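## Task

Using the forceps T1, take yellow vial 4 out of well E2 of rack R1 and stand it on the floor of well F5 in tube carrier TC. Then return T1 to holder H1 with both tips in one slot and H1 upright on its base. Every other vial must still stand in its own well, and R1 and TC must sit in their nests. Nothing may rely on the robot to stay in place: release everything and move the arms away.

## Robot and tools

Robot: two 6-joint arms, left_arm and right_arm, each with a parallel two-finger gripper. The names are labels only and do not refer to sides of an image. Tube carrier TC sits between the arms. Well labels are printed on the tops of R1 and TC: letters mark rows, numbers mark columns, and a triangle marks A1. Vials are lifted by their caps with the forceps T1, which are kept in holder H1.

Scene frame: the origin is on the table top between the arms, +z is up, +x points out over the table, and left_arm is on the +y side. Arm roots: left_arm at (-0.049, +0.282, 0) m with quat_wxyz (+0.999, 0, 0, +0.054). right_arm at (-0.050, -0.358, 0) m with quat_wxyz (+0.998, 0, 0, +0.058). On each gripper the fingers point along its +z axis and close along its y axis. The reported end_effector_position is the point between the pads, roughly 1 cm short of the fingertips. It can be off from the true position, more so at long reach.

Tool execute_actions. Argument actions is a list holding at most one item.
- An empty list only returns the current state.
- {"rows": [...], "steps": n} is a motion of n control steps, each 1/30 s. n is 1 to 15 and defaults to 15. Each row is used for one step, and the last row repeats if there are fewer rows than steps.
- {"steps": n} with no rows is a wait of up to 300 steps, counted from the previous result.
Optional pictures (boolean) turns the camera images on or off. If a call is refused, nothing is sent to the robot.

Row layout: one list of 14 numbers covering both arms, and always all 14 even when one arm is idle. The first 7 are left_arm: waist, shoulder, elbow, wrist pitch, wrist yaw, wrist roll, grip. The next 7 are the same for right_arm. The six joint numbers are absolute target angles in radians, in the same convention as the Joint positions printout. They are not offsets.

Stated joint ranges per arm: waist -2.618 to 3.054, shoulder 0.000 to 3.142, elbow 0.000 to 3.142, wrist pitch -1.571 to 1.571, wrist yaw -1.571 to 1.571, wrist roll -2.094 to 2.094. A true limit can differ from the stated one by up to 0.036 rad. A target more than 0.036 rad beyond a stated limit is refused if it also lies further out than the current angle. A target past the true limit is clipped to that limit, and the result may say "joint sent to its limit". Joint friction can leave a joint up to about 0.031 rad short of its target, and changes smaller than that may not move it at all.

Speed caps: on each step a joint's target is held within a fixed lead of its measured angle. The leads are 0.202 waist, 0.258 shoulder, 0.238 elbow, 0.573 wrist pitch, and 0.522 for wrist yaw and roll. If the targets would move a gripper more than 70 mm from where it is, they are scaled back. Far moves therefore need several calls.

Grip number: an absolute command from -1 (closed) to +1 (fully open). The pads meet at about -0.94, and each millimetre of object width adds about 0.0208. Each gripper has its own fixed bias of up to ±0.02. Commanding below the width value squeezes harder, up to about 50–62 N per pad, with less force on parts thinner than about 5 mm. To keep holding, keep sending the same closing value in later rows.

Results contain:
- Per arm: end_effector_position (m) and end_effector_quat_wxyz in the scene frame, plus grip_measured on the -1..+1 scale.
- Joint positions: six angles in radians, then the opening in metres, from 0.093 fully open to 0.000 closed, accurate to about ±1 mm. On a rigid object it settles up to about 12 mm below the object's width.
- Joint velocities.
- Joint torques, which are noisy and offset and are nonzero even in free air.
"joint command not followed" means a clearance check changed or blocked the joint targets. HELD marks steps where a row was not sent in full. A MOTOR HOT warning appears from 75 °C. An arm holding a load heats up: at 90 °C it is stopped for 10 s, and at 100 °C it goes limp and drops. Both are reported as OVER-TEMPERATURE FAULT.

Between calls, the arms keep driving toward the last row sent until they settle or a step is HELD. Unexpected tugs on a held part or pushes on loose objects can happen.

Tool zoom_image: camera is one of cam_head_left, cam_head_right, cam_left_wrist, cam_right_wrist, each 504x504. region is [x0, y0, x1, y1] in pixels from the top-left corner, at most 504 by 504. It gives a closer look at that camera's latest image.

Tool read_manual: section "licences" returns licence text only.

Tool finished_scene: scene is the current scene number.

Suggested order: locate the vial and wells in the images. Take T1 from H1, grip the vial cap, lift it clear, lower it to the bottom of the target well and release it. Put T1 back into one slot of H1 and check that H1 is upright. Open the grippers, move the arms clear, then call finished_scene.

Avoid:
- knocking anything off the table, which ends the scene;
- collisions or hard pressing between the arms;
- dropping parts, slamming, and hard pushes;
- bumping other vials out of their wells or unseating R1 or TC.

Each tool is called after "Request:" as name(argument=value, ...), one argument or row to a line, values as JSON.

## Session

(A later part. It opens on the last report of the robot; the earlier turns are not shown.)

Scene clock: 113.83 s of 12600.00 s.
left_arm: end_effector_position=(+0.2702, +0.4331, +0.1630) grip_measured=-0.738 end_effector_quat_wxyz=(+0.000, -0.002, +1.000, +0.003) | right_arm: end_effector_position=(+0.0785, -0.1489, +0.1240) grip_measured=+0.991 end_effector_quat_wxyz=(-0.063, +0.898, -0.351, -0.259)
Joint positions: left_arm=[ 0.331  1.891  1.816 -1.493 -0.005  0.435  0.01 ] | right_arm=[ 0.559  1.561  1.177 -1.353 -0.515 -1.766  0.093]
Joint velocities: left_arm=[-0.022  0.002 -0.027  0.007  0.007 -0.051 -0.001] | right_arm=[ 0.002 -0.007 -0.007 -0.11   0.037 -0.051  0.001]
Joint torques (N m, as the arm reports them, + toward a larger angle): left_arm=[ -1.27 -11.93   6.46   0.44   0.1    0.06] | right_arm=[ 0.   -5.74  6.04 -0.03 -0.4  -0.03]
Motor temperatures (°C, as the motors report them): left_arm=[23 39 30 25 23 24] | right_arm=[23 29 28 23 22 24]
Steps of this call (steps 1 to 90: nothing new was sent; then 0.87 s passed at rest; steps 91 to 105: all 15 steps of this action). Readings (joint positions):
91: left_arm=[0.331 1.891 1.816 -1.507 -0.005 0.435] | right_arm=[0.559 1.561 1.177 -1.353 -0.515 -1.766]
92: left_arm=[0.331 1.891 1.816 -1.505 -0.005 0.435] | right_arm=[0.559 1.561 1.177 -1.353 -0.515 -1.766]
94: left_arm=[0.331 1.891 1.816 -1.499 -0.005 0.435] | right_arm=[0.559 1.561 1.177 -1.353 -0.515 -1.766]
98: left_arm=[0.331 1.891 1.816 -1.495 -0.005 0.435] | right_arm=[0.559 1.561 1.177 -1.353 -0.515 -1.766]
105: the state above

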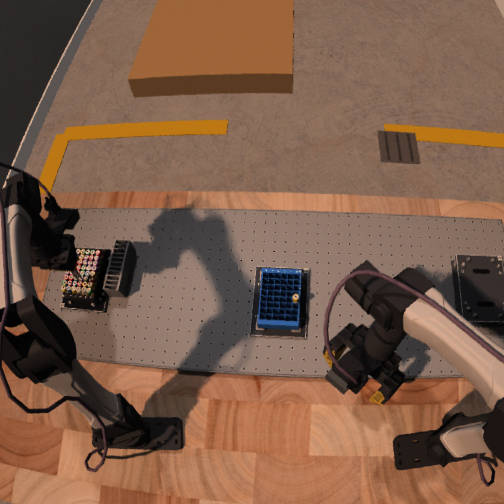

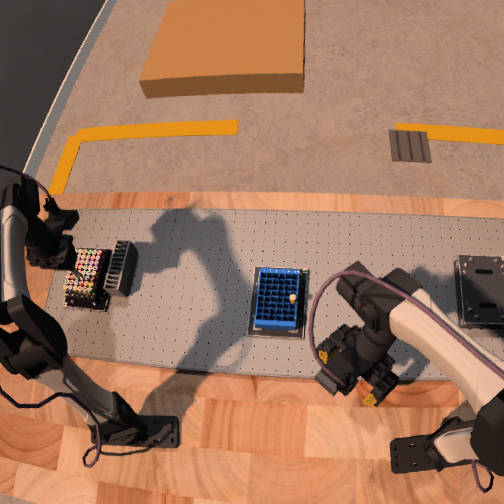

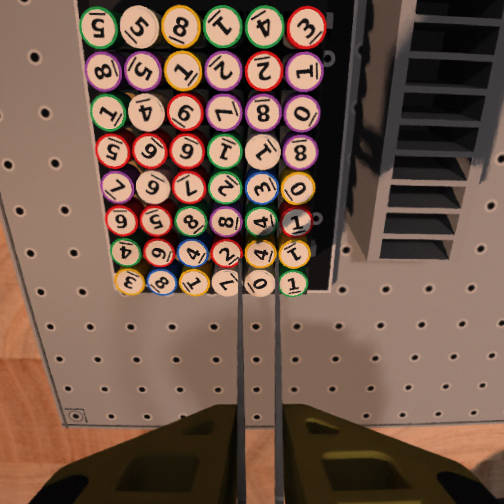

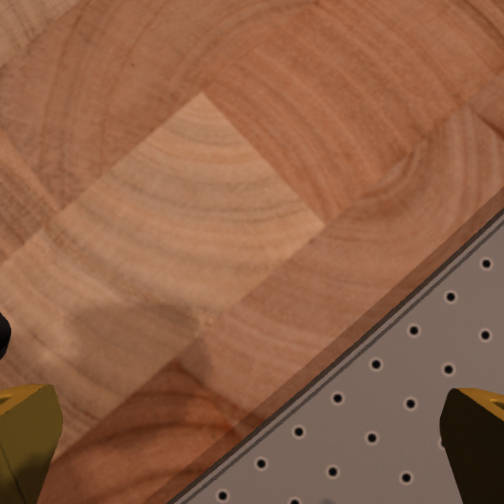

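Request:
execute_actions(
  actions=[
    {"rows":[[0.322,1.872,1.781,-1.457,0,0.442,-0.74,0.559,1.561,1.177,-1.353,-0.515,-1.766,1],[0.322,1.872,1.781,-1.457,0,0.442,-0.74,0.559,1.561,1.177,-1.353,-0.515,-1.766,1],[0.322,1.872,1.781,-1.457,0,0.442,-0.74,0.559,1.561,1.177,-1.353,-0.515,-1.766,1],[0.322,1.872,1.781,-1.457,0,0.442,-0.74,0.559,1.561,1.177,-1.353,-0.515,-1.766,1],[0.322,1.869,1.757,-1.436,0,0.442,-0.74,0.559,1.561,1.177,-1.353,-0.515,-1.766,1],[0.322,1.869,1.757,-1.436,0,0.442,-0.74,0.559,1.561,1.177,-1.353,-0.515,-1.766,1],[0.322,1.869,1.757,-1.436,0,0.442,-0.74,0.559,1.561,1.177,-1.353,-0.515,-1.766,1],[0.322,1.869,1.757,-1.436,0,0.442,-0.74,0.559,1.561,1.177,-1.353,-0.515,-1.766,1],[0.322,1.866,1.733,-1.415,0,0.442,-0.74,0.559,1.561,1.177,-1.353,-0.515,-1.766,1]],"steps":15},
  ],
  pictures=false,
)

Request:
execute_actions(
  actions=[
    {"steps":15},
  ],
)

Scene clock: 119.70 s of 12600.00 s.
left_arm: end_effector_position=(+0.2692, +0.4326, +0.1483) grip_measured=-0.738 end_effector_quat_wxyz=(-0.003, -0.002, +1.000, +0.002) | right_arm: end_effector_position=(+0.0785, -0.1489, +0.1240) grip_measured=+0.991 end_effector_quat_wxyz=(-0.063, +0.898, -0.351, -0.259)
Joint positions: left_arm=[ 0.331  1.884  1.748 -1.437 -0.005  0.435  0.01 ] | right_arm=[ 0.559  1.561  1.177 -1.353 -0.515 -1.766  0.093]
Joint velocities: left_arm=[ 0.002  0.007  0.007  0.095 -0.007  0.022 -0.001] | right_arm=[-0.007 -0.002 -0.032  0.037 -0.022 -0.095 -0.002]
Joint torques (N m, as the arm reports them, + toward a larger angle): left_arm=[ -1.14 -12.09   6.05   0.43   0.14   0.11] | right_arm=[-0.1  -5.4   6.06 -0.1  -0.43 -0.06]
Motor temperatures (°C, as the motors report them): left_arm=[23 39 30 25 23 24] | right_arm=[23 29 28 23 22 24]
Steps of this call (steps 1 to 15: the robot went on to your last target; steps 16 to 90: nothing new was sent; then 2.37 s passed at rest; steps 91 to 105: all 15 steps of this action). Readings (joint positions):
91: left_arm=[0.331 1.891 1.813 -1.488 -0.005 0.435] | right_arm=[0.559 1.561 1.177 -1.353 -0.515 -1.766]
92: left_arm=[0.331 1.889 1.807 -1.484 -0.005 0.435] | right_arm=[0.559 1.561 1.177 -1.353 -0.515 -1.766]
94: left_arm=[0.331 1.889 1.799 -1.480 -0.005 0.435] | right_arm=[0.559 1.561 1.177 -1.353 -0.515 -1.766]
98: left_arm=[0.331 1.887 1.774 -1.463 -0.005 0.435] | right_arm=[0.559 1.561 1.177 -1.353 -0.515 -1.766]
105: the state above

Scene clock: 120.20 s of 12600.00 s.
left_arm: end_effector_position=(+0.2704, +0.4332, +0.1483) grip_measured=-0.738 end_effector_quat_wxyz=(-0.000, -0.002, +1.000, +0.003) | right_arm: end_effector_position=(+0.0785, -0.1489, +0.1240) grip_measured=+0.991 end_effector_quat_wxyz=(-0.063, +0.898, -0.351, -0.259)
Joint positions: left_arm=[ 0.331  1.884  1.748 -1.432 -0.005  0.435  0.01 ] | right_arm=[ 0.559  1.561  1.177 -1.353 -0.515 -1.766  0.093]
Joint velocities: left_arm=[ 0.002  0.012 -0.007  0.007  0.066 -0.051  0.001] | right_arm=[-0.007  0.002  0.022  0.037 -0.007 -0.095  0.   ]
Joint torques (N m, as the arm reports them, + toward a larger angle): left_arm=[ -1.32 -12.07   6.18   0.47   0.12   0.06] | right_arm=[-0.05 -5.52  6.01 -0.07 -0.37 -0.05]
Motor temperatures (°C, as the motors report them): left_arm=[23 39 30 25 23 24] | right_arm=[23 29 28 23 22 24]
Steps of this call (steps 1 to 15: the robot went on to your last target). Readings (joint positions):
1: left_arm=[0.331 1.884 1.748 -1.436 -0.005 0.435] | right_arm=[0.559 1.561 1.177 -1.353 -0.515 -1.766]
2: left_arm=[0.331 1.884 1.748 -1.434 -0.005 0.435] | right_arm=[0.559 1.561 1.177 -1.353 -0.515 -1.766]
4: left_arm=[0.331 1.884 1.748 -1.433 -0.005 0.435] | right_arm=[0.559 1.561 1.177 -1.353 -0.515 -1.766]
8: left_arm=[0.331 1.884 1.748 -1.432 -0.005 0.435] | right_arm=[0.559 1.561 1.177 -1.353 -0.515 -1.766]
15: the state above
All arms were judged still, so your last target was given up. Only a new action makes them travel on or press farther. Fingers that are still opening or closing keep moving.

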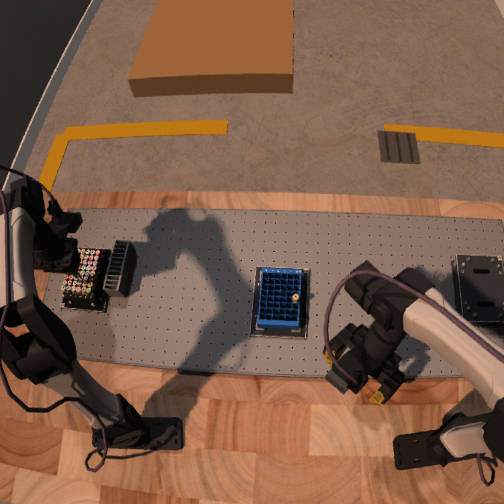

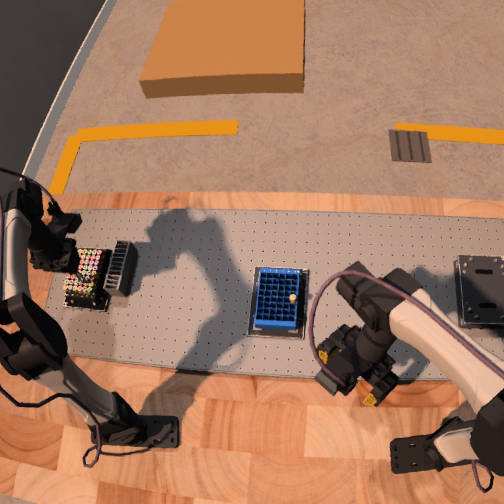

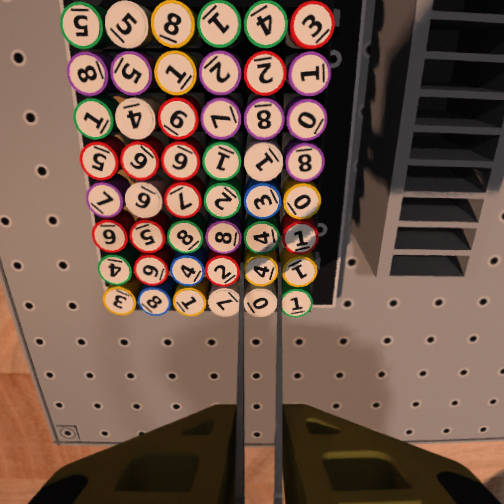

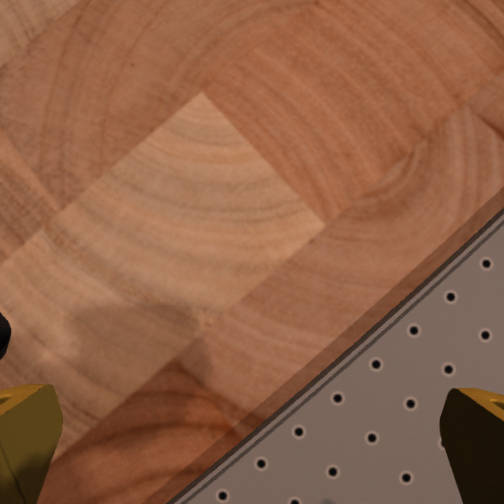

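Looks straddled. Squeeze.

Request:
execute_actions(
  actions=[
    {"rows":[[0.322,1.866,1.733,-1.415,0,0.442,-0.86,0.559,1.561,1.177,-1.353,-0.515,-1.766,1]],"steps":15},
  ],
)

Scene clock: 122.27 s of 12600.00 s.
left_arm: end_effector_position=(+0.2704, +0.4331, +0.1483) grip_measured=-0.850 end_effector_quat_wxyz=(-0.000, -0.002, +1.000, +0.003) | right_arm: end_effector_position=(+0.0785, -0.1489, +0.1240) grip_measured=+0.991 end_effector_quat_wxyz=(-0.063, +0.898, -0.351, -0.259)
Joint positions: left_arm=[ 0.331  1.884  1.748 -1.432 -0.005  0.435  0.004] | right_arm=[ 0.559  1.561  1.177 -1.353 -0.515 -1.766  0.093]
Joint velocities: left_arm=[ 0.007  0.012 -0.007 -0.007 -0.051  0.066  0.   ] | right_arm=[ 0.002 -0.007  0.002  0.007 -0.007 -0.037  0.   ]
Joint torques (N m, as the arm reports them, + toward a larger angle): left_arm=[ -1.32 -12.34   6.18   0.46   0.12   0.08] | right_arm=[-0.21 -5.44  6.14 -0.09 -0.39 -0.05]
Motor temperatures (°C, as the motors report them): left_arm=[23 40 30 25 23 24] | right_arm=[23 29 28 23 22 24]
Steps of this call (steps 1 to 47: nothing new was sent; steps 48 to 62: all 15 steps of this action). Readings (joint positions):
48: left_arm=[0.331 1.884 1.748 -1.432 -0.005 0.435] | right_arm=[0.559 1.561 1.177 -1.353 -0.515 -1.766]
49: left_arm=[0.331 1.884 1.748 -1.432 -0.005 0.435] | right_arm=[0.559 1.561 1.177 -1.353 -0.515 -1.766]
51: left_arm=[0.331 1.884 1.748 -1.432 -0.005 0.435] | right_arm=[0.559 1.561 1.177 -1.353 -0.515 -1.766]
55: left_arm=[0.331 1.884 1.748 -1.432 -0.005 0.435] | right_arm=[0.559 1.561 1.177 -1.353 -0.515 -1.766]
62: the state above

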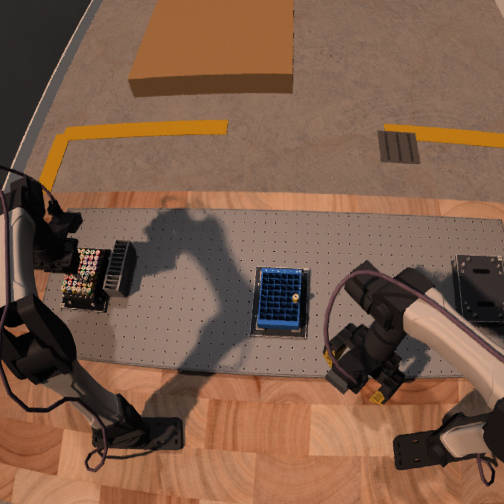

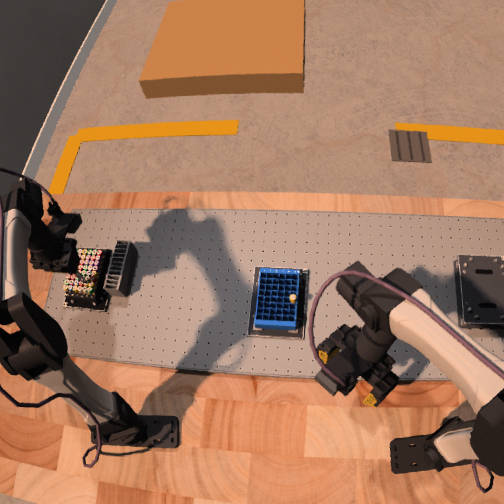

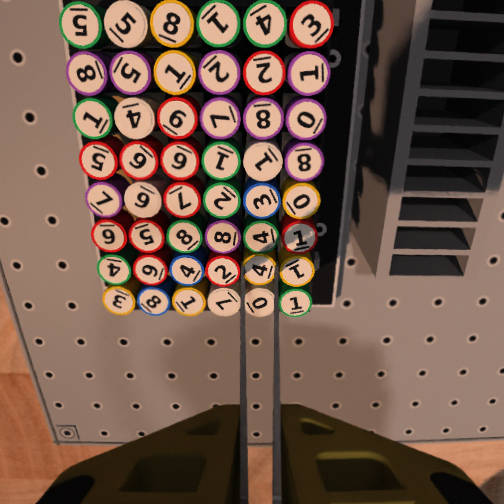

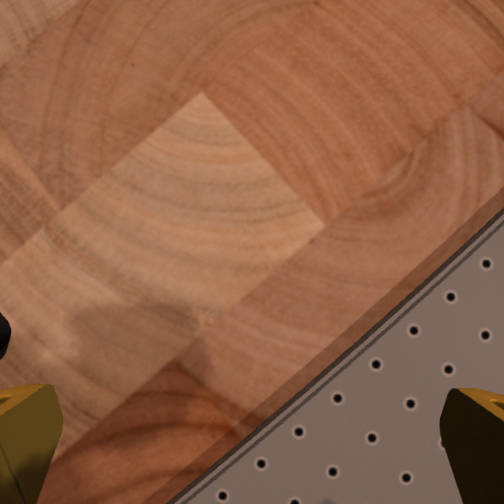

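Request:
execute_actions(
  actions=[
    {"rows":[[0.322,1.89,1.83,-1.5,0,0.442,-0.86,0.559,1.561,1.177,-1.353,-0.515,-1.766,1],[0.322,1.89,1.83,-1.5,0,0.442,-0.86,0.559,1.561,1.177,-1.353,-0.515,-1.766,1],[0.322,1.89,1.83,-1.5,0,0.442,-0.86,0.559,1.561,1.177,-1.353,-0.515,-1.766,1],[0.322,1.89,1.83,-1.5,0,0.442,-0.86,0.559,1.561,1.177,-1.353,-0.515,-1.766,1],[0.322,1.89,1.83,-1.5,0,0.442,-0.86,0.559,1.561,1.177,-1.353,-0.515,-1.766,1],[0.322,1.89,1.83,-1.5,0,0.442,-0.86,0.559,1.561,1.177,-1.353,-0.515,-1.766,1],[0.322,1.905,1.91,-1.56,0,0.442,-0.86,0.559,1.561,1.177,-1.353,-0.515,-1.766,1]],"steps":15},
  ],
  pictures=false,
)

Request:
execute_actions(
  actions=[
    {"rows":[[0.322,1.8,1.88,-1.56,0,0.442,-0.86,0.559,1.561,1.177,-1.353,-0.515,-1.766,1]],"steps":15},
  ],
)

Scene clock: 129.40 s of 12600.00 s.
left_arm: end_effector_position=(+0.2719, +0.4333, +0.1760) grip_measured=-0.851 end_effector_quat_wxyz=(+0.002, -0.002, +1.000, +0.002) | right_arm: end_effector_position=(+0.0785, -0.1489, +0.1240) grip_measured=+0.991 end_effector_quat_wxyz=(-0.063, +0.898, -0.351, -0.259)
Joint positions: left_arm=[ 0.331  1.906  1.888 -1.547 -0.002  0.435  0.004] | right_arm=[ 0.559  1.561  1.177 -1.353 -0.515 -1.766  0.093]
Joint velocities: left_arm=[-0.002  0.007 -0.017  0.022 -0.007  0.022  0.   ] | right_arm=[ 0.002 -0.012 -0.032 -0.022 -0.022 -0.022  0.001]
Joint torques (N m, as the arm reports them, + toward a larger angle): left_arm=[ -1.31 -10.73   9.29   0.25   0.1    0.09] | right_arm=[-0.21 -5.65  6.16 -0.09 -0.42 -0.01]
Motor temperatures (°C, as the motors report them): left_arm=[23 40 30 25 23 24] | right_arm=[23 29 28 23 22 24]
Steps of this call (steps 1 to 15: the robot went on to your last target; steps 16 to 90: nothing new was sent; then 3.63 s passed at rest; steps 91 to 105: all 15 steps of this action). Readings (joint positions):
91: left_arm=[0.331 1.887 1.758 -1.445 -0.005 0.435] | right_arm=[0.559 1.561 1.177 -1.353 -0.515 -1.766]
92: left_arm=[0.331 1.892 1.774 -1.458 -0.005 0.435] | right_arm=[0.559 1.561 1.177 -1.353 -0.515 -1.766]
94: left_arm=[0.331 1.892 1.797 -1.472 -0.005 0.435] | right_arm=[0.559 1.561 1.177 -1.353 -0.515 -1.766]
98: left_arm=[0.331 1.904 1.846 -1.513 -0.004 0.435] | right_arm=[0.559 1.561 1.177 -1.353 -0.515 -1.766]
105: the state above

Scene clock: 129.90 s of 12600.00 s.
left_arm: end_effector_position=(+0.2616, +0.4284, +0.2092) grip_measured=-0.851 end_effector_quat_wxyz=(+0.045, -0.002, +0.999, +0.022) | right_arm: end_effector_position=(+0.0785, -0.1489, +0.1240) grip_measured=+0.991 end_effector_quat_wxyz=(-0.063, +0.898, -0.351, -0.259)
Joint positions: left_arm=[ 0.331  1.799  1.88  -1.553 -0.002  0.435  0.004] | right_arm=[ 0.559  1.561  1.177 -1.353 -0.515 -1.766  0.093]
Joint velocities: left_arm=[-0.002 -0.002 -0.007  0.007  0.037  0.037 -0.   ] | right_arm=[ 0.007  0.007  0.002  0.007  0.037  0.037 -0.   ]
Joint torques (N m, as the arm reports them, + toward a larger angle): left_arm=[-1.23 -9.44  7.11  0.44  0.06  0.1 ] | right_arm=[-0.09 -5.65  6.09 -0.03 -0.36 -0.02]
Motor temperatures (°C, as the motors report them): left_arm=[23 40 30 25 23 24] | right_arm=[23 29 28 23 22 24]
Steps of this call (steps 1 to 15: all 15 steps of this action). Readings (joint positions):
1: left_arm=[0.331 1.898 1.886 -1.546 -0.002 0.435] | right_arm=[0.559 1.561 1.177 -1.353 -0.515 -1.766]
2: left_arm=[0.331 1.885 1.881 -1.547 -0.002 0.435] | right_arm=[0.559 1.561 1.177 -1.353 -0.515 -1.766]
4: left_arm=[0.331 1.849 1.880 -1.548 -0.002 0.435] | right_arm=[0.559 1.561 1.177 -1.353 -0.515 -1.766]
8: left_arm=[0.331 1.799 1.880 -1.552 -0.002 0.435] | right_arm=[0.559 1.561 1.177 -1.353 -0.515 -1.766]
15: the state above

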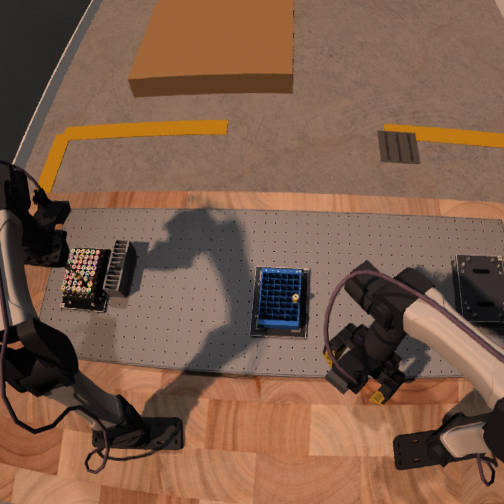

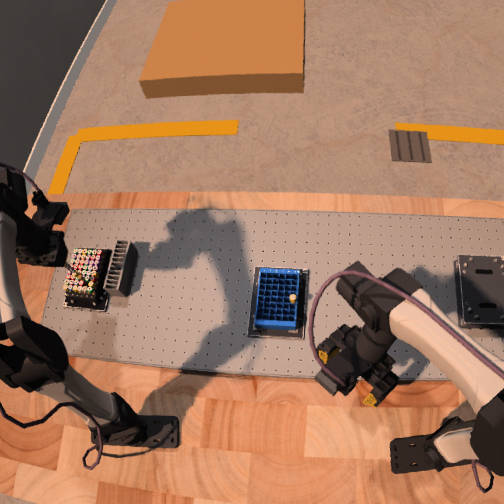

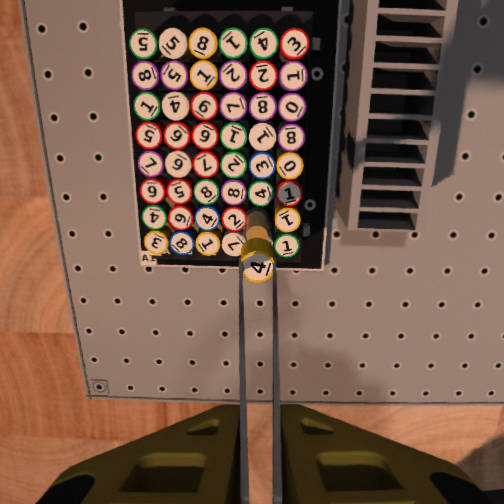

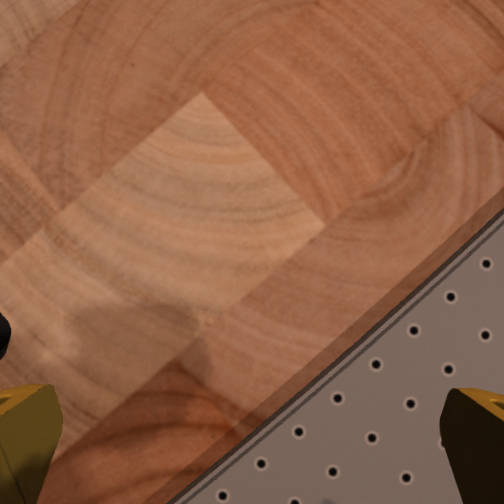

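Request:
execute_actions(
  actions=[
    {"rows":[[-0.9,1.8,1.88,-1.56,0,-0.79,-0.86,0.559,1.561,1.177,-1.353,-0.515,-1.766,1]],"steps":15},
  ],
  pictures=false,
)

Request:
execute_actions(
  actions=[
    {"steps":40},
  ],
)

Scene clock: 135.60 s of 12600.00 s.
left_arm: end_effector_position=(+0.2400, +0.0918, +0.2069) grip_measured=-0.851 end_effector_quat_wxyz=(+0.042, -0.053, +0.997, -0.028) | right_arm: end_effector_position=(+0.0785, -0.1489, +0.1240) grip_measured=+0.991 end_effector_quat_wxyz=(-0.063, +0.898, -0.351, -0.259)
Joint positions: left_arm=[-0.694  1.806  1.88  -1.544 -0.005 -0.692  0.004] | right_arm=[ 0.559  1.561  1.177 -1.353 -0.515 -1.766  0.093]
Joint velocities: left_arm=[-2.073  0.007 -0.002  0.037 -0.066 -0.535  0.   ] | right_arm=[-0.007 -0.007  0.027 -0.007 -0.051 -0.095  0.   ]
Joint torques (N m, as the arm reports them, + toward a larger angle): left_arm=[ -0.75 -10.2    7.29   0.34   0.05  -0.01] | right_arm=[-0.04 -5.41  5.81 -0.09 -0.39 -0.06]
Motor temperatures (°C, as the motors report them): left_arm=[23 40 30 25 23 24] | right_arm=[23 29 29 23 22 24]
Steps of this call (steps 1 to 15: the robot went on to your last target; steps 16 to 90: nothing new was sent; then 2.20 s passed at rest; steps 91 to 105: all 15 steps of this action). Readings (joint positions):
91: left_arm=[0.308 1.799 1.880 -1.553 -0.013 0.353] | right_arm=[0.559 1.561 1.177 -1.353 -0.515 -1.766]
92: left_arm=[0.262 1.799 1.880 -1.553 -0.022 0.252] | right_arm=[0.559 1.561 1.177 -1.353 -0.515 -1.766]
94: left_arm=[0.126 1.799 1.880 -1.552 -0.020 0.053] | right_arm=[0.559 1.561 1.177 -1.353 -0.515 -1.766]
98: left_arm=[-0.171 1.804 1.880 -1.547 -0.012 -0.345] | right_arm=[0.559 1.561 1.177 -1.353 -0.515 -1.766]
105: the state above

Scene clock: 136.93 s of 12600.00 s.
left_arm: end_effector_position=(+0.1912, +0.0343, +0.2068) grip_measured=-0.851 end_effector_quat_wxyz=(+0.031, +0.008, +0.999, -0.037) | right_arm: end_effector_position=(+0.0785, -0.1489, +0.1240) grip_measured=+0.991 end_effector_quat_wxyz=(-0.063, +0.898, -0.351, -0.259)
Joint positions: left_arm=[-0.907  1.806  1.88  -1.548  0.007 -0.783  0.004] | right_arm=[ 0.559  1.561  1.177 -1.353 -0.515 -1.766  0.093]
Joint velocities: left_arm=[ 0.017  0.002 -0.012  0.007 -0.007  0.007  0.001] | right_arm=[ 0.007 -0.007 -0.012  0.007 -0.037 -0.051  0.001]
Joint torques (N m, as the arm reports them, + toward a larger angle): left_arm=[  0.   -10.15   7.27   0.35  -0.07  -0.03] | right_arm=[-0.14 -5.44  6.08 -0.1  -0.44 -0.03]
Motor temperatures (°C, as the motors report them): left_arm=[23 40 30 25 23 24] | right_arm=[23 29 29 23 22 24]
Steps of this call (steps 1 to 30: the robot went on to your last target; steps 31 to 40: nothing new was sent). Readings (joint positions):
1: left_arm=[-0.769 1.806 1.880 -1.544 -0.004 -0.710] | right_arm=[0.559 1.561 1.177 -1.353 -0.515 -1.766]
2: left_arm=[-0.836 1.806 1.880 -1.544 -0.000 -0.724] | right_arm=[0.559 1.561 1.177 -1.353 -0.515 -1.766]
4: left_arm=[-0.915 1.806 1.880 -1.544 0.014 -0.744] | right_arm=[0.559 1.561 1.177 -1.353 -0.515 -1.766]
8: left_arm=[-0.915 1.806 1.880 -1.546 0.014 -0.767] | right_arm=[0.559 1.561 1.177 -1.353 -0.515 -1.766]
40: the state above
All arms were judged still, so your last target was given up. Only a new action makes them travel on or press farther. Fingers that are still opening or closing keep moving.

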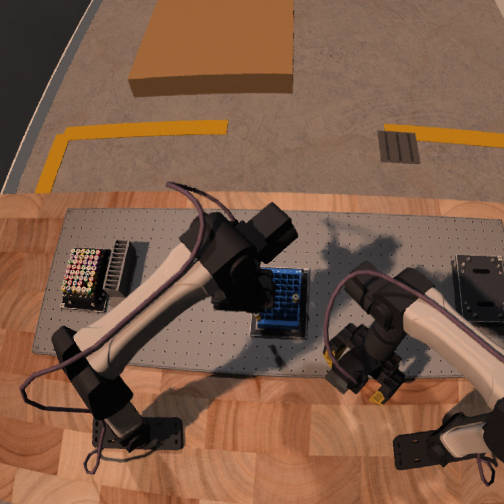

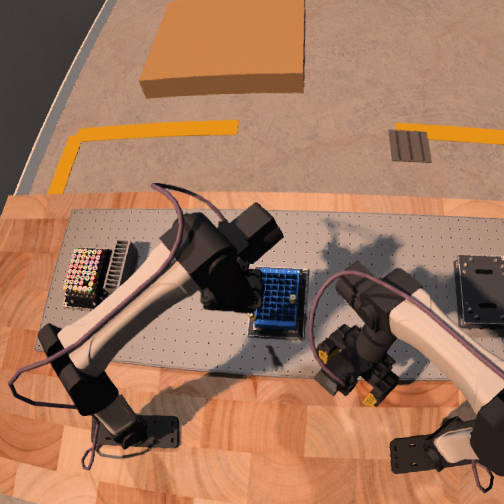

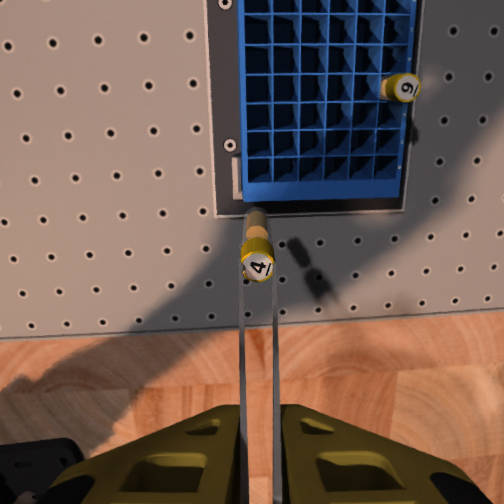

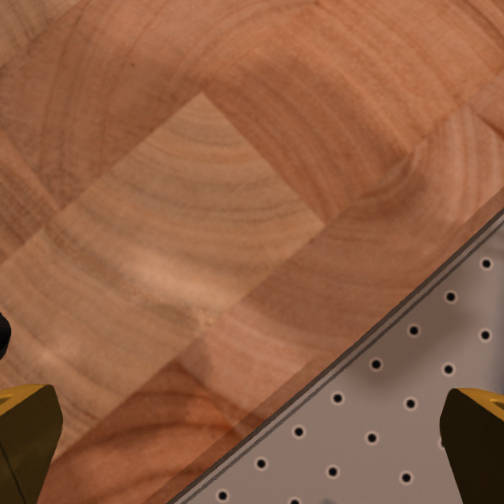

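Request:
execute_actions(
  actions=[
    {"rows":[[-0.81,2.0,2.075,-1.56,0,-0.702,-0.86,0.559,1.561,1.177,-1.353,-0.515,-1.766,1]],"steps":15},
  ],
  pictures=false,
)

Request:
execute_actions(
  actions=[
    {"steps":25},
  ],
)

Scene clock: 144.10 s of 12600.00 s.
left_arm: end_effector_position=(+0.2519, +0.0301, +0.1790) grip_measured=-0.851 end_effector_quat_wxyz=(+0.024, -0.007, +0.999, -0.021) | right_arm: end_effector_position=(+0.0785, -0.1489, +0.1240) grip_measured=+0.991 end_effector_quat_wxyz=(-0.063, +0.898, -0.351, -0.259)
Joint positions: left_arm=[-0.806  2.018  2.057 -1.545  0.001 -0.712  0.004] | right_arm=[ 0.559  1.561  1.177 -1.353 -0.515 -1.766  0.093]
Joint velocities: left_arm=[ 0.002 -0.007 -0.012  0.022 -0.095 -0.007 -0.001] | right_arm=[-0.022 -0.012 -0.002 -0.051 -0.022  0.007 -0.   ]
Joint torques (N m, as the arm reports them, + toward a larger angle): left_arm=[ -0.78 -13.42   8.86   0.34  -0.03   0.11] | right_arm=[-0.16 -5.44  6.09 -0.09 -0.39 -0.04]
Motor temperatures (°C, as the motors report them): left_arm=[23 39 30 25 23 24] | right_arm=[23 30 29 23 22 24]
Steps of this call (steps 1 to 90: nothing new was sent; then 3.67 s passed at rest; steps 91 to 105: all 15 steps of this action). Readings (joint positions):
91: left_arm=[-0.897 1.831 1.915 -1.559 0.011 -0.772] | right_arm=[0.559 1.561 1.177 -1.353 -0.515 -1.766]
92: left_arm=[-0.879 1.876 1.984 -1.558 0.013 -0.759] | right_arm=[0.559 1.561 1.177 -1.353 -0.515 -1.766]
94: left_arm=[-0.835 1.949 2.052 -1.535 0.009 -0.740] | right_arm=[0.559 1.561 1.177 -1.353 -0.515 -1.766]
98: left_arm=[-0.806 2.018 2.057 -1.536 0.001 -0.722] | right_arm=[0.559 1.561 1.177 -1.353 -0.515 -1.766]
105: the state above

Scene clock: 144.93 s of 12600.00 s.
left_arm: end_effector_position=(+0.2515, +0.0304, +0.1790) grip_measured=-0.851 end_effector_quat_wxyz=(+0.023, -0.006, +1.000, -0.020) | right_arm: end_effector_position=(+0.0785, -0.1489, +0.1240) grip_measured=+0.991 end_effector_quat_wxyz=(-0.063, +0.898, -0.351, -0.259)
Joint positions: left_arm=[-0.806  2.018  2.057 -1.548  0.001 -0.709  0.004] | right_arm=[ 0.559  1.561  1.177 -1.353 -0.515 -1.766  0.093]
Joint velocities: left_arm=[-0.007 -0.012  0.002 -0.051  0.022 -0.022 -0.001] | right_arm=[ 0.007 -0.012 -0.007  0.037  0.022 -0.081  0.001]
Joint torques (N m, as the arm reports them, + toward a larger angle): left_arm=[ -0.93 -13.41   8.93   0.34  -0.02   0.13] | right_arm=[ 0.   -5.52  6.17 -0.12 -0.39 -0.02]
Motor temperatures (°C, as the motors report them): left_arm=[23 40 30 25 23 24] | right_arm=[23 30 29 23 22 24]
Steps of this call (steps 1 to 15: the robot went on to your last target; steps 16 to 25: nothing new was sent). Readings (joint positions):
1: left_arm=[-0.806 2.018 2.057 -1.546 0.001 -0.711] | right_arm=[0.559 1.561 1.177 -1.353 -0.515 -1.766]
2: left_arm=[-0.806 2.018 2.057 -1.546 0.001 -0.711] | right_arm=[0.559 1.561 1.177 -1.353 -0.515 -1.766]
4: left_arm=[-0.806 2.018 2.057 -1.547 0.001 -0.710] | right_arm=[0.559 1.561 1.177 -1.353 -0.515 -1.766]
8: left_arm=[-0.806 2.018 2.057 -1.547 0.001 -0.709] | right_arm=[0.559 1.561 1.177 -1.353 -0.515 -1.766]
25: the state above
All arms were judged still, so your last target was given up. Only a new action makes them travel on or press farther. Fingers that are still opening or closing keep moving.

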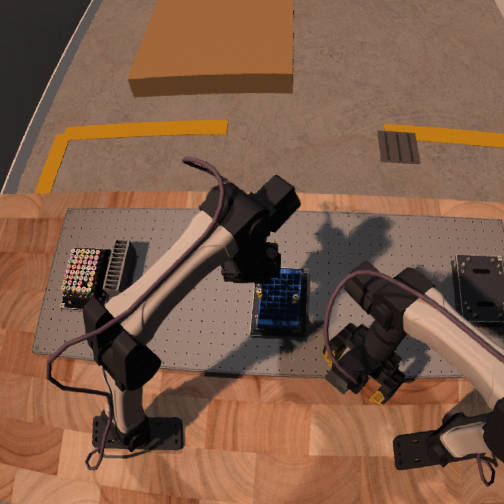

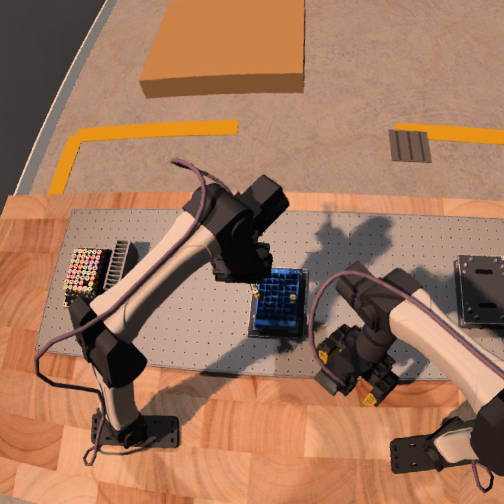

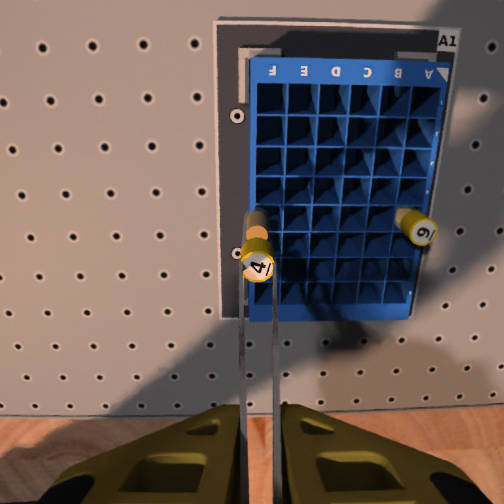

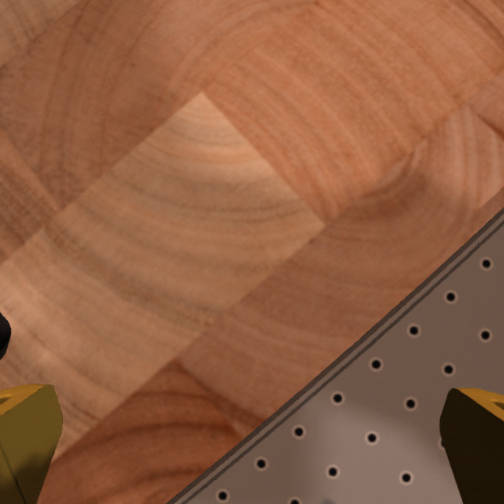

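Request:
execute_actions(
  actions=[
    {"rows":[[-0.828,2.0,2.088,-1.56,0,-0.702,-0.86,0.559,1.561,1.177,-1.353,-0.515,-1.766,1]],"steps":15},
  ],
)

Scene clock: 149.07 s of 12600.00 s.
left_arm: end_effector_position=(+0.2479, +0.0262, +0.1790) grip_measured=-0.851 end_effector_quat_wxyz=(+0.023, +0.002, +1.000, -0.021) | right_arm: end_effector_position=(+0.0785, -0.1489, +0.1240) grip_measured=+0.991 end_effector_quat_wxyz=(-0.063, +0.898, -0.351, -0.259)
Joint positions: left_arm=[-0.82   2.018  2.057 -1.548  0.001 -0.709  0.004] | right_arm=[ 0.559  1.561  1.177 -1.353 -0.515 -1.766  0.093]
Joint velocities: left_arm=[-0.022 -0.012  0.012 -0.022  0.022  0.037  0.   ] | right_arm=[ 0.002 -0.007  0.012 -0.007 -0.007 -0.051  0.   ]
Joint torques (N m, as the arm reports them, + toward a larger angle): left_arm=[ -1.22 -13.36   9.88   0.31   0.02   0.03] | right_arm=[-0.03 -5.52  5.99 -0.04 -0.42 -0.01]
Motor temperatures (°C, as the motors report them): left_arm=[23 40 30 25 23 24] | right_arm=[23 30 29 23 22 24]
Steps of this call (steps 1 to 90: nothing new was sent; then 0.63 s passed at rest; steps 91 to 105: all 15 steps of this action). Readings (joint positions):
91: left_arm=[-0.807 2.018 2.057 -1.548 0.001 -0.709] | right_arm=[0.559 1.561 1.177 -1.353 -0.515 -1.766]
92: left_arm=[-0.809 2.018 2.057 -1.548 0.001 -0.709] | right_arm=[0.559 1.561 1.177 -1.353 -0.515 -1.766]
94: left_arm=[-0.815 2.018 2.057 -1.548 0.001 -0.709] | right_arm=[0.559 1.561 1.177 -1.353 -0.515 -1.766]
98: left_arm=[-0.820 2.018 2.057 -1.548 0.001 -0.709] | right_arm=[0.559 1.561 1.177 -1.353 -0.515 -1.766]
105: the state above

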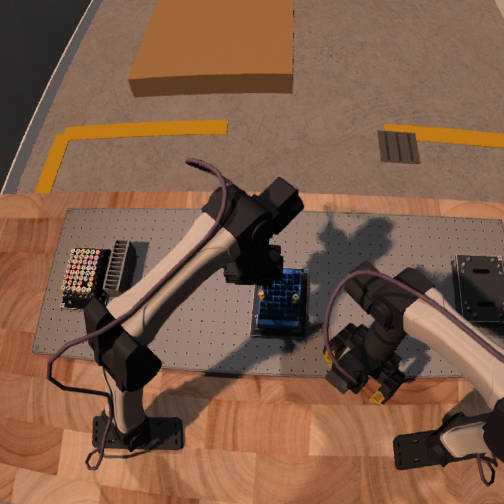

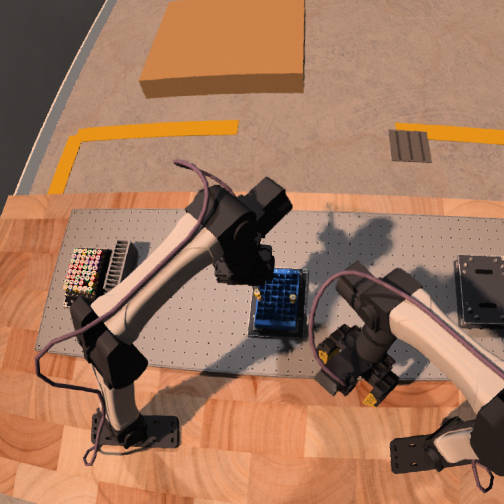

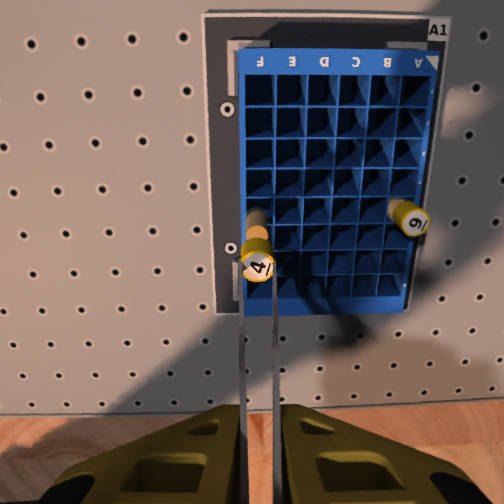

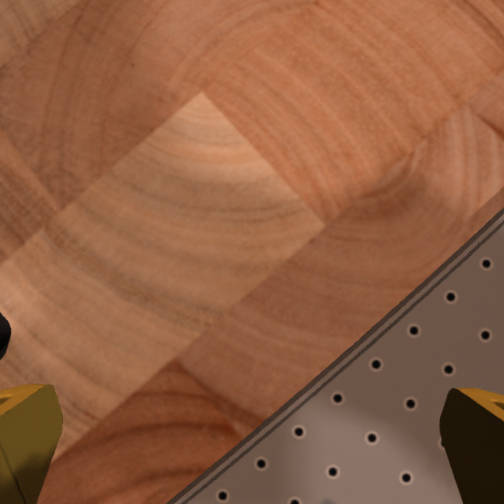

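Request:
execute_actions(
  actions=[
    {"rows":[[-0.828,2.0,2.075,-1.522,0,-0.702,-0.86,0.559,1.561,1.177,-1.353,-0.515,-1.766,1]],"steps":15},
  ],
)

Scene clock: 152.27 s of 12600.00 s.
left_arm: end_effector_position=(+0.2498, +0.0246, +0.1791) grip_measured=-0.851 end_effector_quat_wxyz=(+0.027, +0.002, +0.999, -0.024) | right_arm: end_effector_position=(+0.0785, -0.1489, +0.1240) grip_measured=+0.991 end_effector_quat_wxyz=(-0.063, +0.898, -0.351, -0.259)
Joint positions: left_arm=[-0.82   2.018  2.057 -1.537  0.001 -0.709  0.004] | right_arm=[ 0.559  1.561  1.177 -1.353 -0.515 -1.766  0.093]
Joint velocities: left_arm=[ 0.002 -0.012  0.002  0.051 -0.051  0.022  0.001] | right_arm=[-0.012  0.002  0.002  0.007  0.037 -0.037  0.001]
Joint torques (N m, as the arm reports them, + toward a larger angle): left_arm=[ -1.17 -13.48   8.84   0.61  -0.04   0.06] | right_arm=[-0.21 -5.44  5.9  -0.08 -0.4  -0.07]
Motor temperatures (°C, as the motors report them): left_arm=[23 41 31 25 23 24] | right_arm=[23 30 29 23 22 24]
Steps of this call (steps 1 to 15: the robot went on to your last target; steps 16 to 81: nothing new was sent; steps 82 to 96: all 15 steps of this action). Readings (joint positions):
82: left_arm=[-0.820 2.018 2.057 -1.547 0.001 -0.709] | right_arm=[0.559 1.561 1.177 -1.353 -0.515 -1.766]
83: left_arm=[-0.820 2.018 2.057 -1.545 0.001 -0.709] | right_arm=[0.559 1.561 1.177 -1.353 -0.515 -1.766]
85: left_arm=[-0.820 2.018 2.057 -1.542 0.001 -0.709] | right_arm=[0.559 1.561 1.177 -1.353 -0.515 -1.766]
89: left_arm=[-0.820 2.018 2.057 -1.539 0.001 -0.709] | right_arm=[0.559 1.561 1.177 -1.353 -0.515 -1.766]
96: the state above

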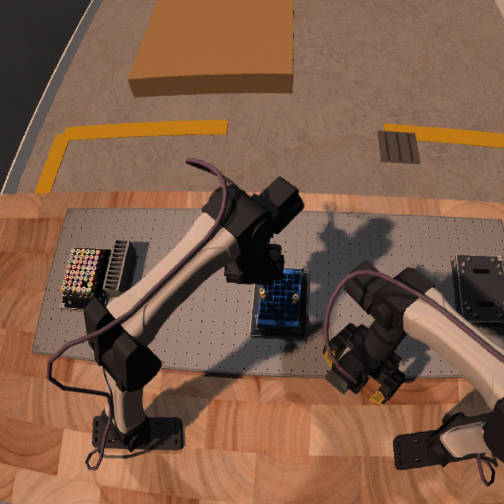

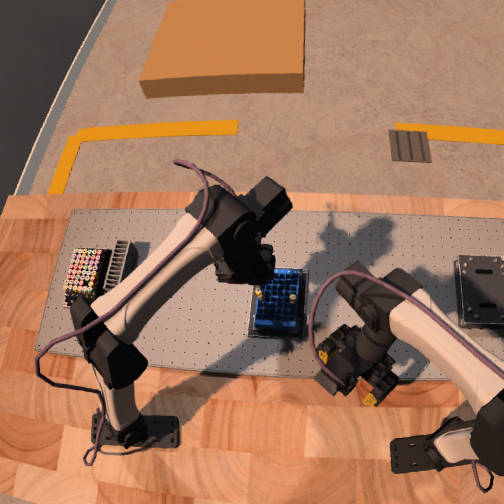

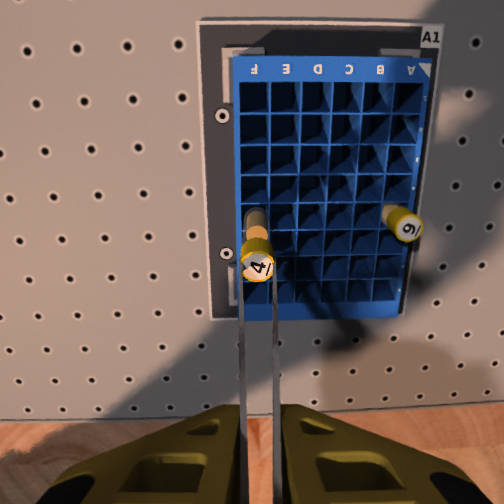

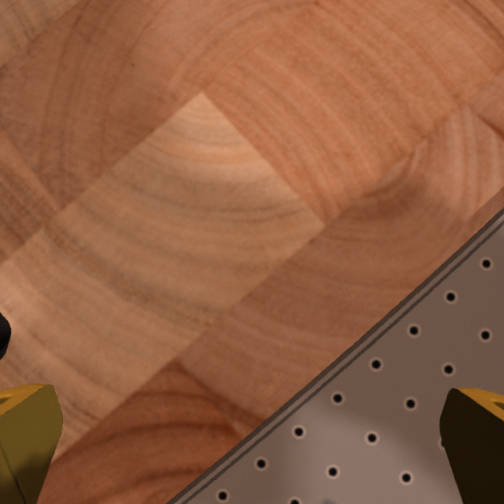

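Request:
execute_actions(
  actions=[
    {"rows":[[-0.828,2.03,2.075,-1.515,0,-0.702,-0.86,0.559,1.561,1.177,-1.353,-0.515,-1.766,1],[-0.828,2.03,2.075,-1.515,0,-0.702,-0.86,0.559,1.561,1.177,-1.353,-0.515,-1.766,1],[-0.828,2.03,2.075,-1.515,0,-0.702,-0.86,0.559,1.561,1.177,-1.353,-0.515,-1.766,1],[-0.828,2.03,2.075,-1.515,0,-0.702,-0.86,0.559,1.561,1.177,-1.353,-0.515,-1.766,1],[-0.828,2.03,2.075,-1.515,0,-0.702,-0.86,0.559,1.561,1.177,-1.353,-0.515,-1.766,1],[-0.828,2.05,2.075,-1.51,0,-0.702,-0.86,0.559,1.561,1.177,-1.353,-0.515,-1.766,1],[-0.828,2.05,2.075,-1.51,0,-0.702,-0.86,0.559,1.561,1.177,-1.353,-0.515,-1.766,1],[-0.828,2.05,2.075,-1.51,0,-0.702,-0.86,0.559,1.561,1.177,-1.353,-0.515,-1.766,1],[-0.828,2.05,2.075,-1.51,0,-0.702,-0.86,0.559,1.561,1.177,-1.353,-0.515,-1.766,1],[-0.828,2.05,2.075,-1.51,0,-0.702,-0.86,0.559,1.561,1.177,-1.353,-0.515,-1.766,1],[-0.828,2.07,2.075,-1.508,0,-0.702,-0.86,0.559,1.561,1.177,-1.353,-0.515,-1.766,1]],"steps":15},
  ],
  pictures=false,
)

Request:
execute_actions(
  actions=[
    {"steps":15},
  ],
)

Scene clock: 158.70 s of 12600.00 s.
left_arm: end_effector_position=(+0.2535, +0.0219, +0.1744) grip_measured=-0.851 end_effector_quat_wxyz=(+0.027, +0.002, +0.999, -0.022) | right_arm: end_effector_position=(+0.0785, -0.1489, +0.1240) grip_measured=+0.991 end_effector_quat_wxyz=(-0.063, +0.898, -0.351, -0.259)
Joint positions: left_arm=[-0.82   2.037  2.065 -1.53  -0.001 -0.709  0.004] | right_arm=[ 0.559  1.561  1.177 -1.353 -0.515 -1.766  0.093]
Joint velocities: left_arm=[ 0.002  0.002 -0.002  0.007 -0.051 -0.022 -0.   ] | right_arm=[ 0.007  0.012 -0.017 -0.081 -0.022  0.007 -0.002]
Joint torques (N m, as the arm reports them, + toward a larger angle): left_arm=[-1.14 -9.22  8.15  0.64  0.03  0.11] | right_arm=[-0.19 -5.63  6.04 -0.15 -0.41 -0.02]
Motor temperatures (°C, as the motors report them): left_arm=[23 42 31 25 23 24] | right_arm=[23 30 29 23 22 24]
Steps of this call (steps 1 to 15: the robot went on to your last target; steps 16 to 90: nothing new was sent; then 2.93 s passed at rest; steps 91 to 105: all 15 steps of this action). Readings (joint positions):
91: left_arm=[-0.820 2.018 2.057 -1.536 0.001 -0.709] | right_arm=[0.559 1.561 1.177 -1.353 -0.515 -1.766]
92: left_arm=[-0.820 2.018 2.057 -1.535 0.001 -0.709] | right_arm=[0.559 1.561 1.177 -1.353 -0.515 -1.766]
94: left_arm=[-0.820 2.018 2.057 -1.533 0.001 -0.709] | right_arm=[0.559 1.561 1.177 -1.353 -0.515 -1.766]
98: left_arm=[-0.820 2.028 2.057 -1.530 0.001 -0.709] | right_arm=[0.559 1.561 1.177 -1.353 -0.515 -1.766]
105: the state above

Scene clock: 159.20 s of 12600.00 s.
left_arm: end_effector_position=(+0.2536, +0.0220, +0.1741) grip_measured=-0.851 end_effector_quat_wxyz=(+0.027, +0.002, +0.999, -0.022) | right_arm: end_effector_position=(+0.0785, -0.1489, +0.1240) grip_measured=+0.991 end_effector_quat_wxyz=(-0.063, +0.898, -0.351, -0.259)
Joint positions: left_arm=[-0.82   2.038  2.065 -1.53  -0.002 -0.709  0.004] | right_arm=[ 0.559  1.561  1.177 -1.353 -0.515 -1.766  0.093]
Joint velocities: left_arm=[-0.007 -0.007  0.002 -0.007 -0.022  0.007  0.   ] | right_arm=[-0.007 -0.007 -0.017 -0.007 -0.022  0.022 -0.001]
Joint torques (N m, as the arm reports them, + toward a larger angle): left_arm=[-1.14 -9.33  8.21  0.68  0.    0.08] | right_arm=[-0.17 -5.34  5.91 -0.11 -0.42 -0.05]
Motor temperatures (°C, as the motors report them): left_arm=[23 42 31 25 23 24] | right_arm=[23 30 29 23 22 24]
Steps of this call (steps 1 to 15: the robot went on to your last target). Readings (joint positions):
1: left_arm=[-0.820 2.038 2.065 -1.530 -0.002 -0.709] | right_arm=[0.559 1.561 1.177 -1.353 -0.515 -1.766]
2: left_arm=[-0.820 2.038 2.065 -1.530 -0.002 -0.709] | right_arm=[0.559 1.561 1.177 -1.353 -0.515 -1.766]
4: left_arm=[-0.820 2.038 2.065 -1.530 -0.002 -0.709] | right_arm=[0.559 1.561 1.177 -1.353 -0.515 -1.766]
8: left_arm=[-0.820 2.038 2.065 -1.530 -0.002 -0.709] | right_arm=[0.559 1.561 1.177 -1.353 -0.515 -1.766]
15: the state above
All arms were judged still, so your last target was given up. Only a new action makes them travel on or press farther. Fingers that are still opening or closing keep moving.

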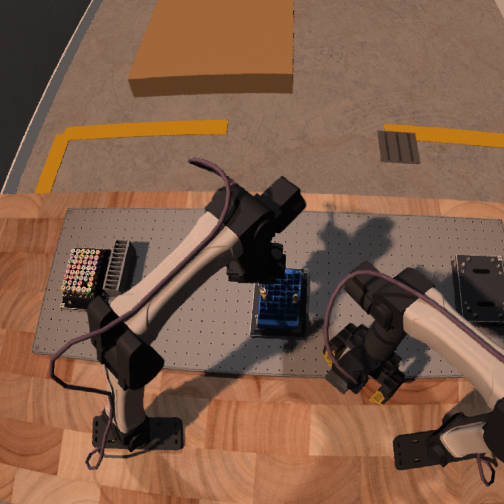

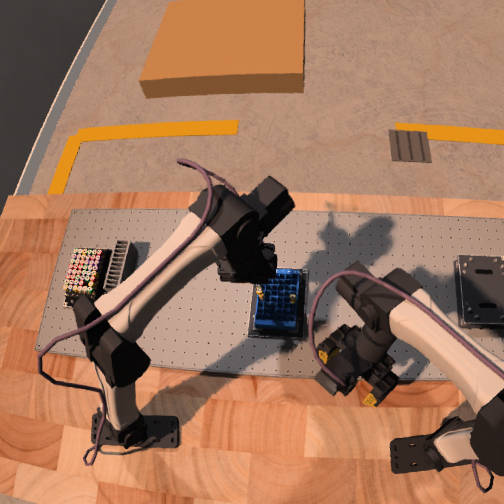

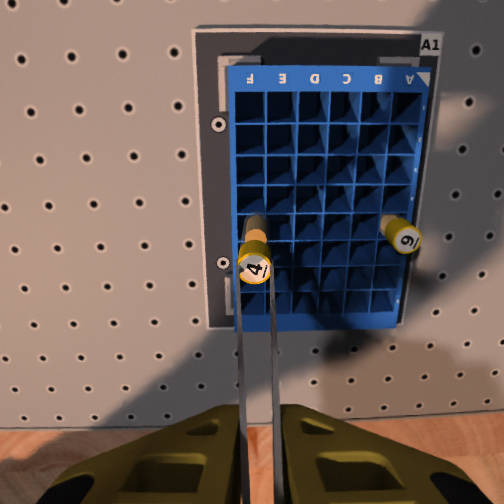

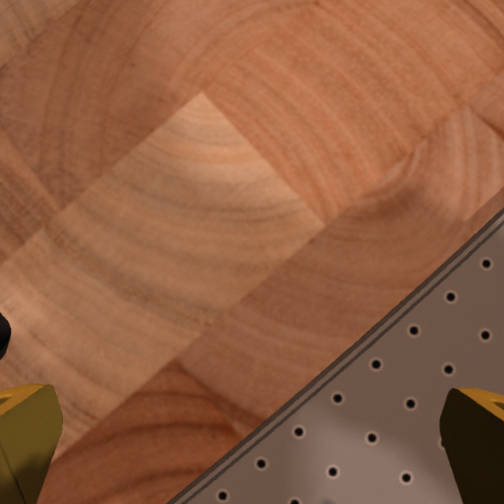

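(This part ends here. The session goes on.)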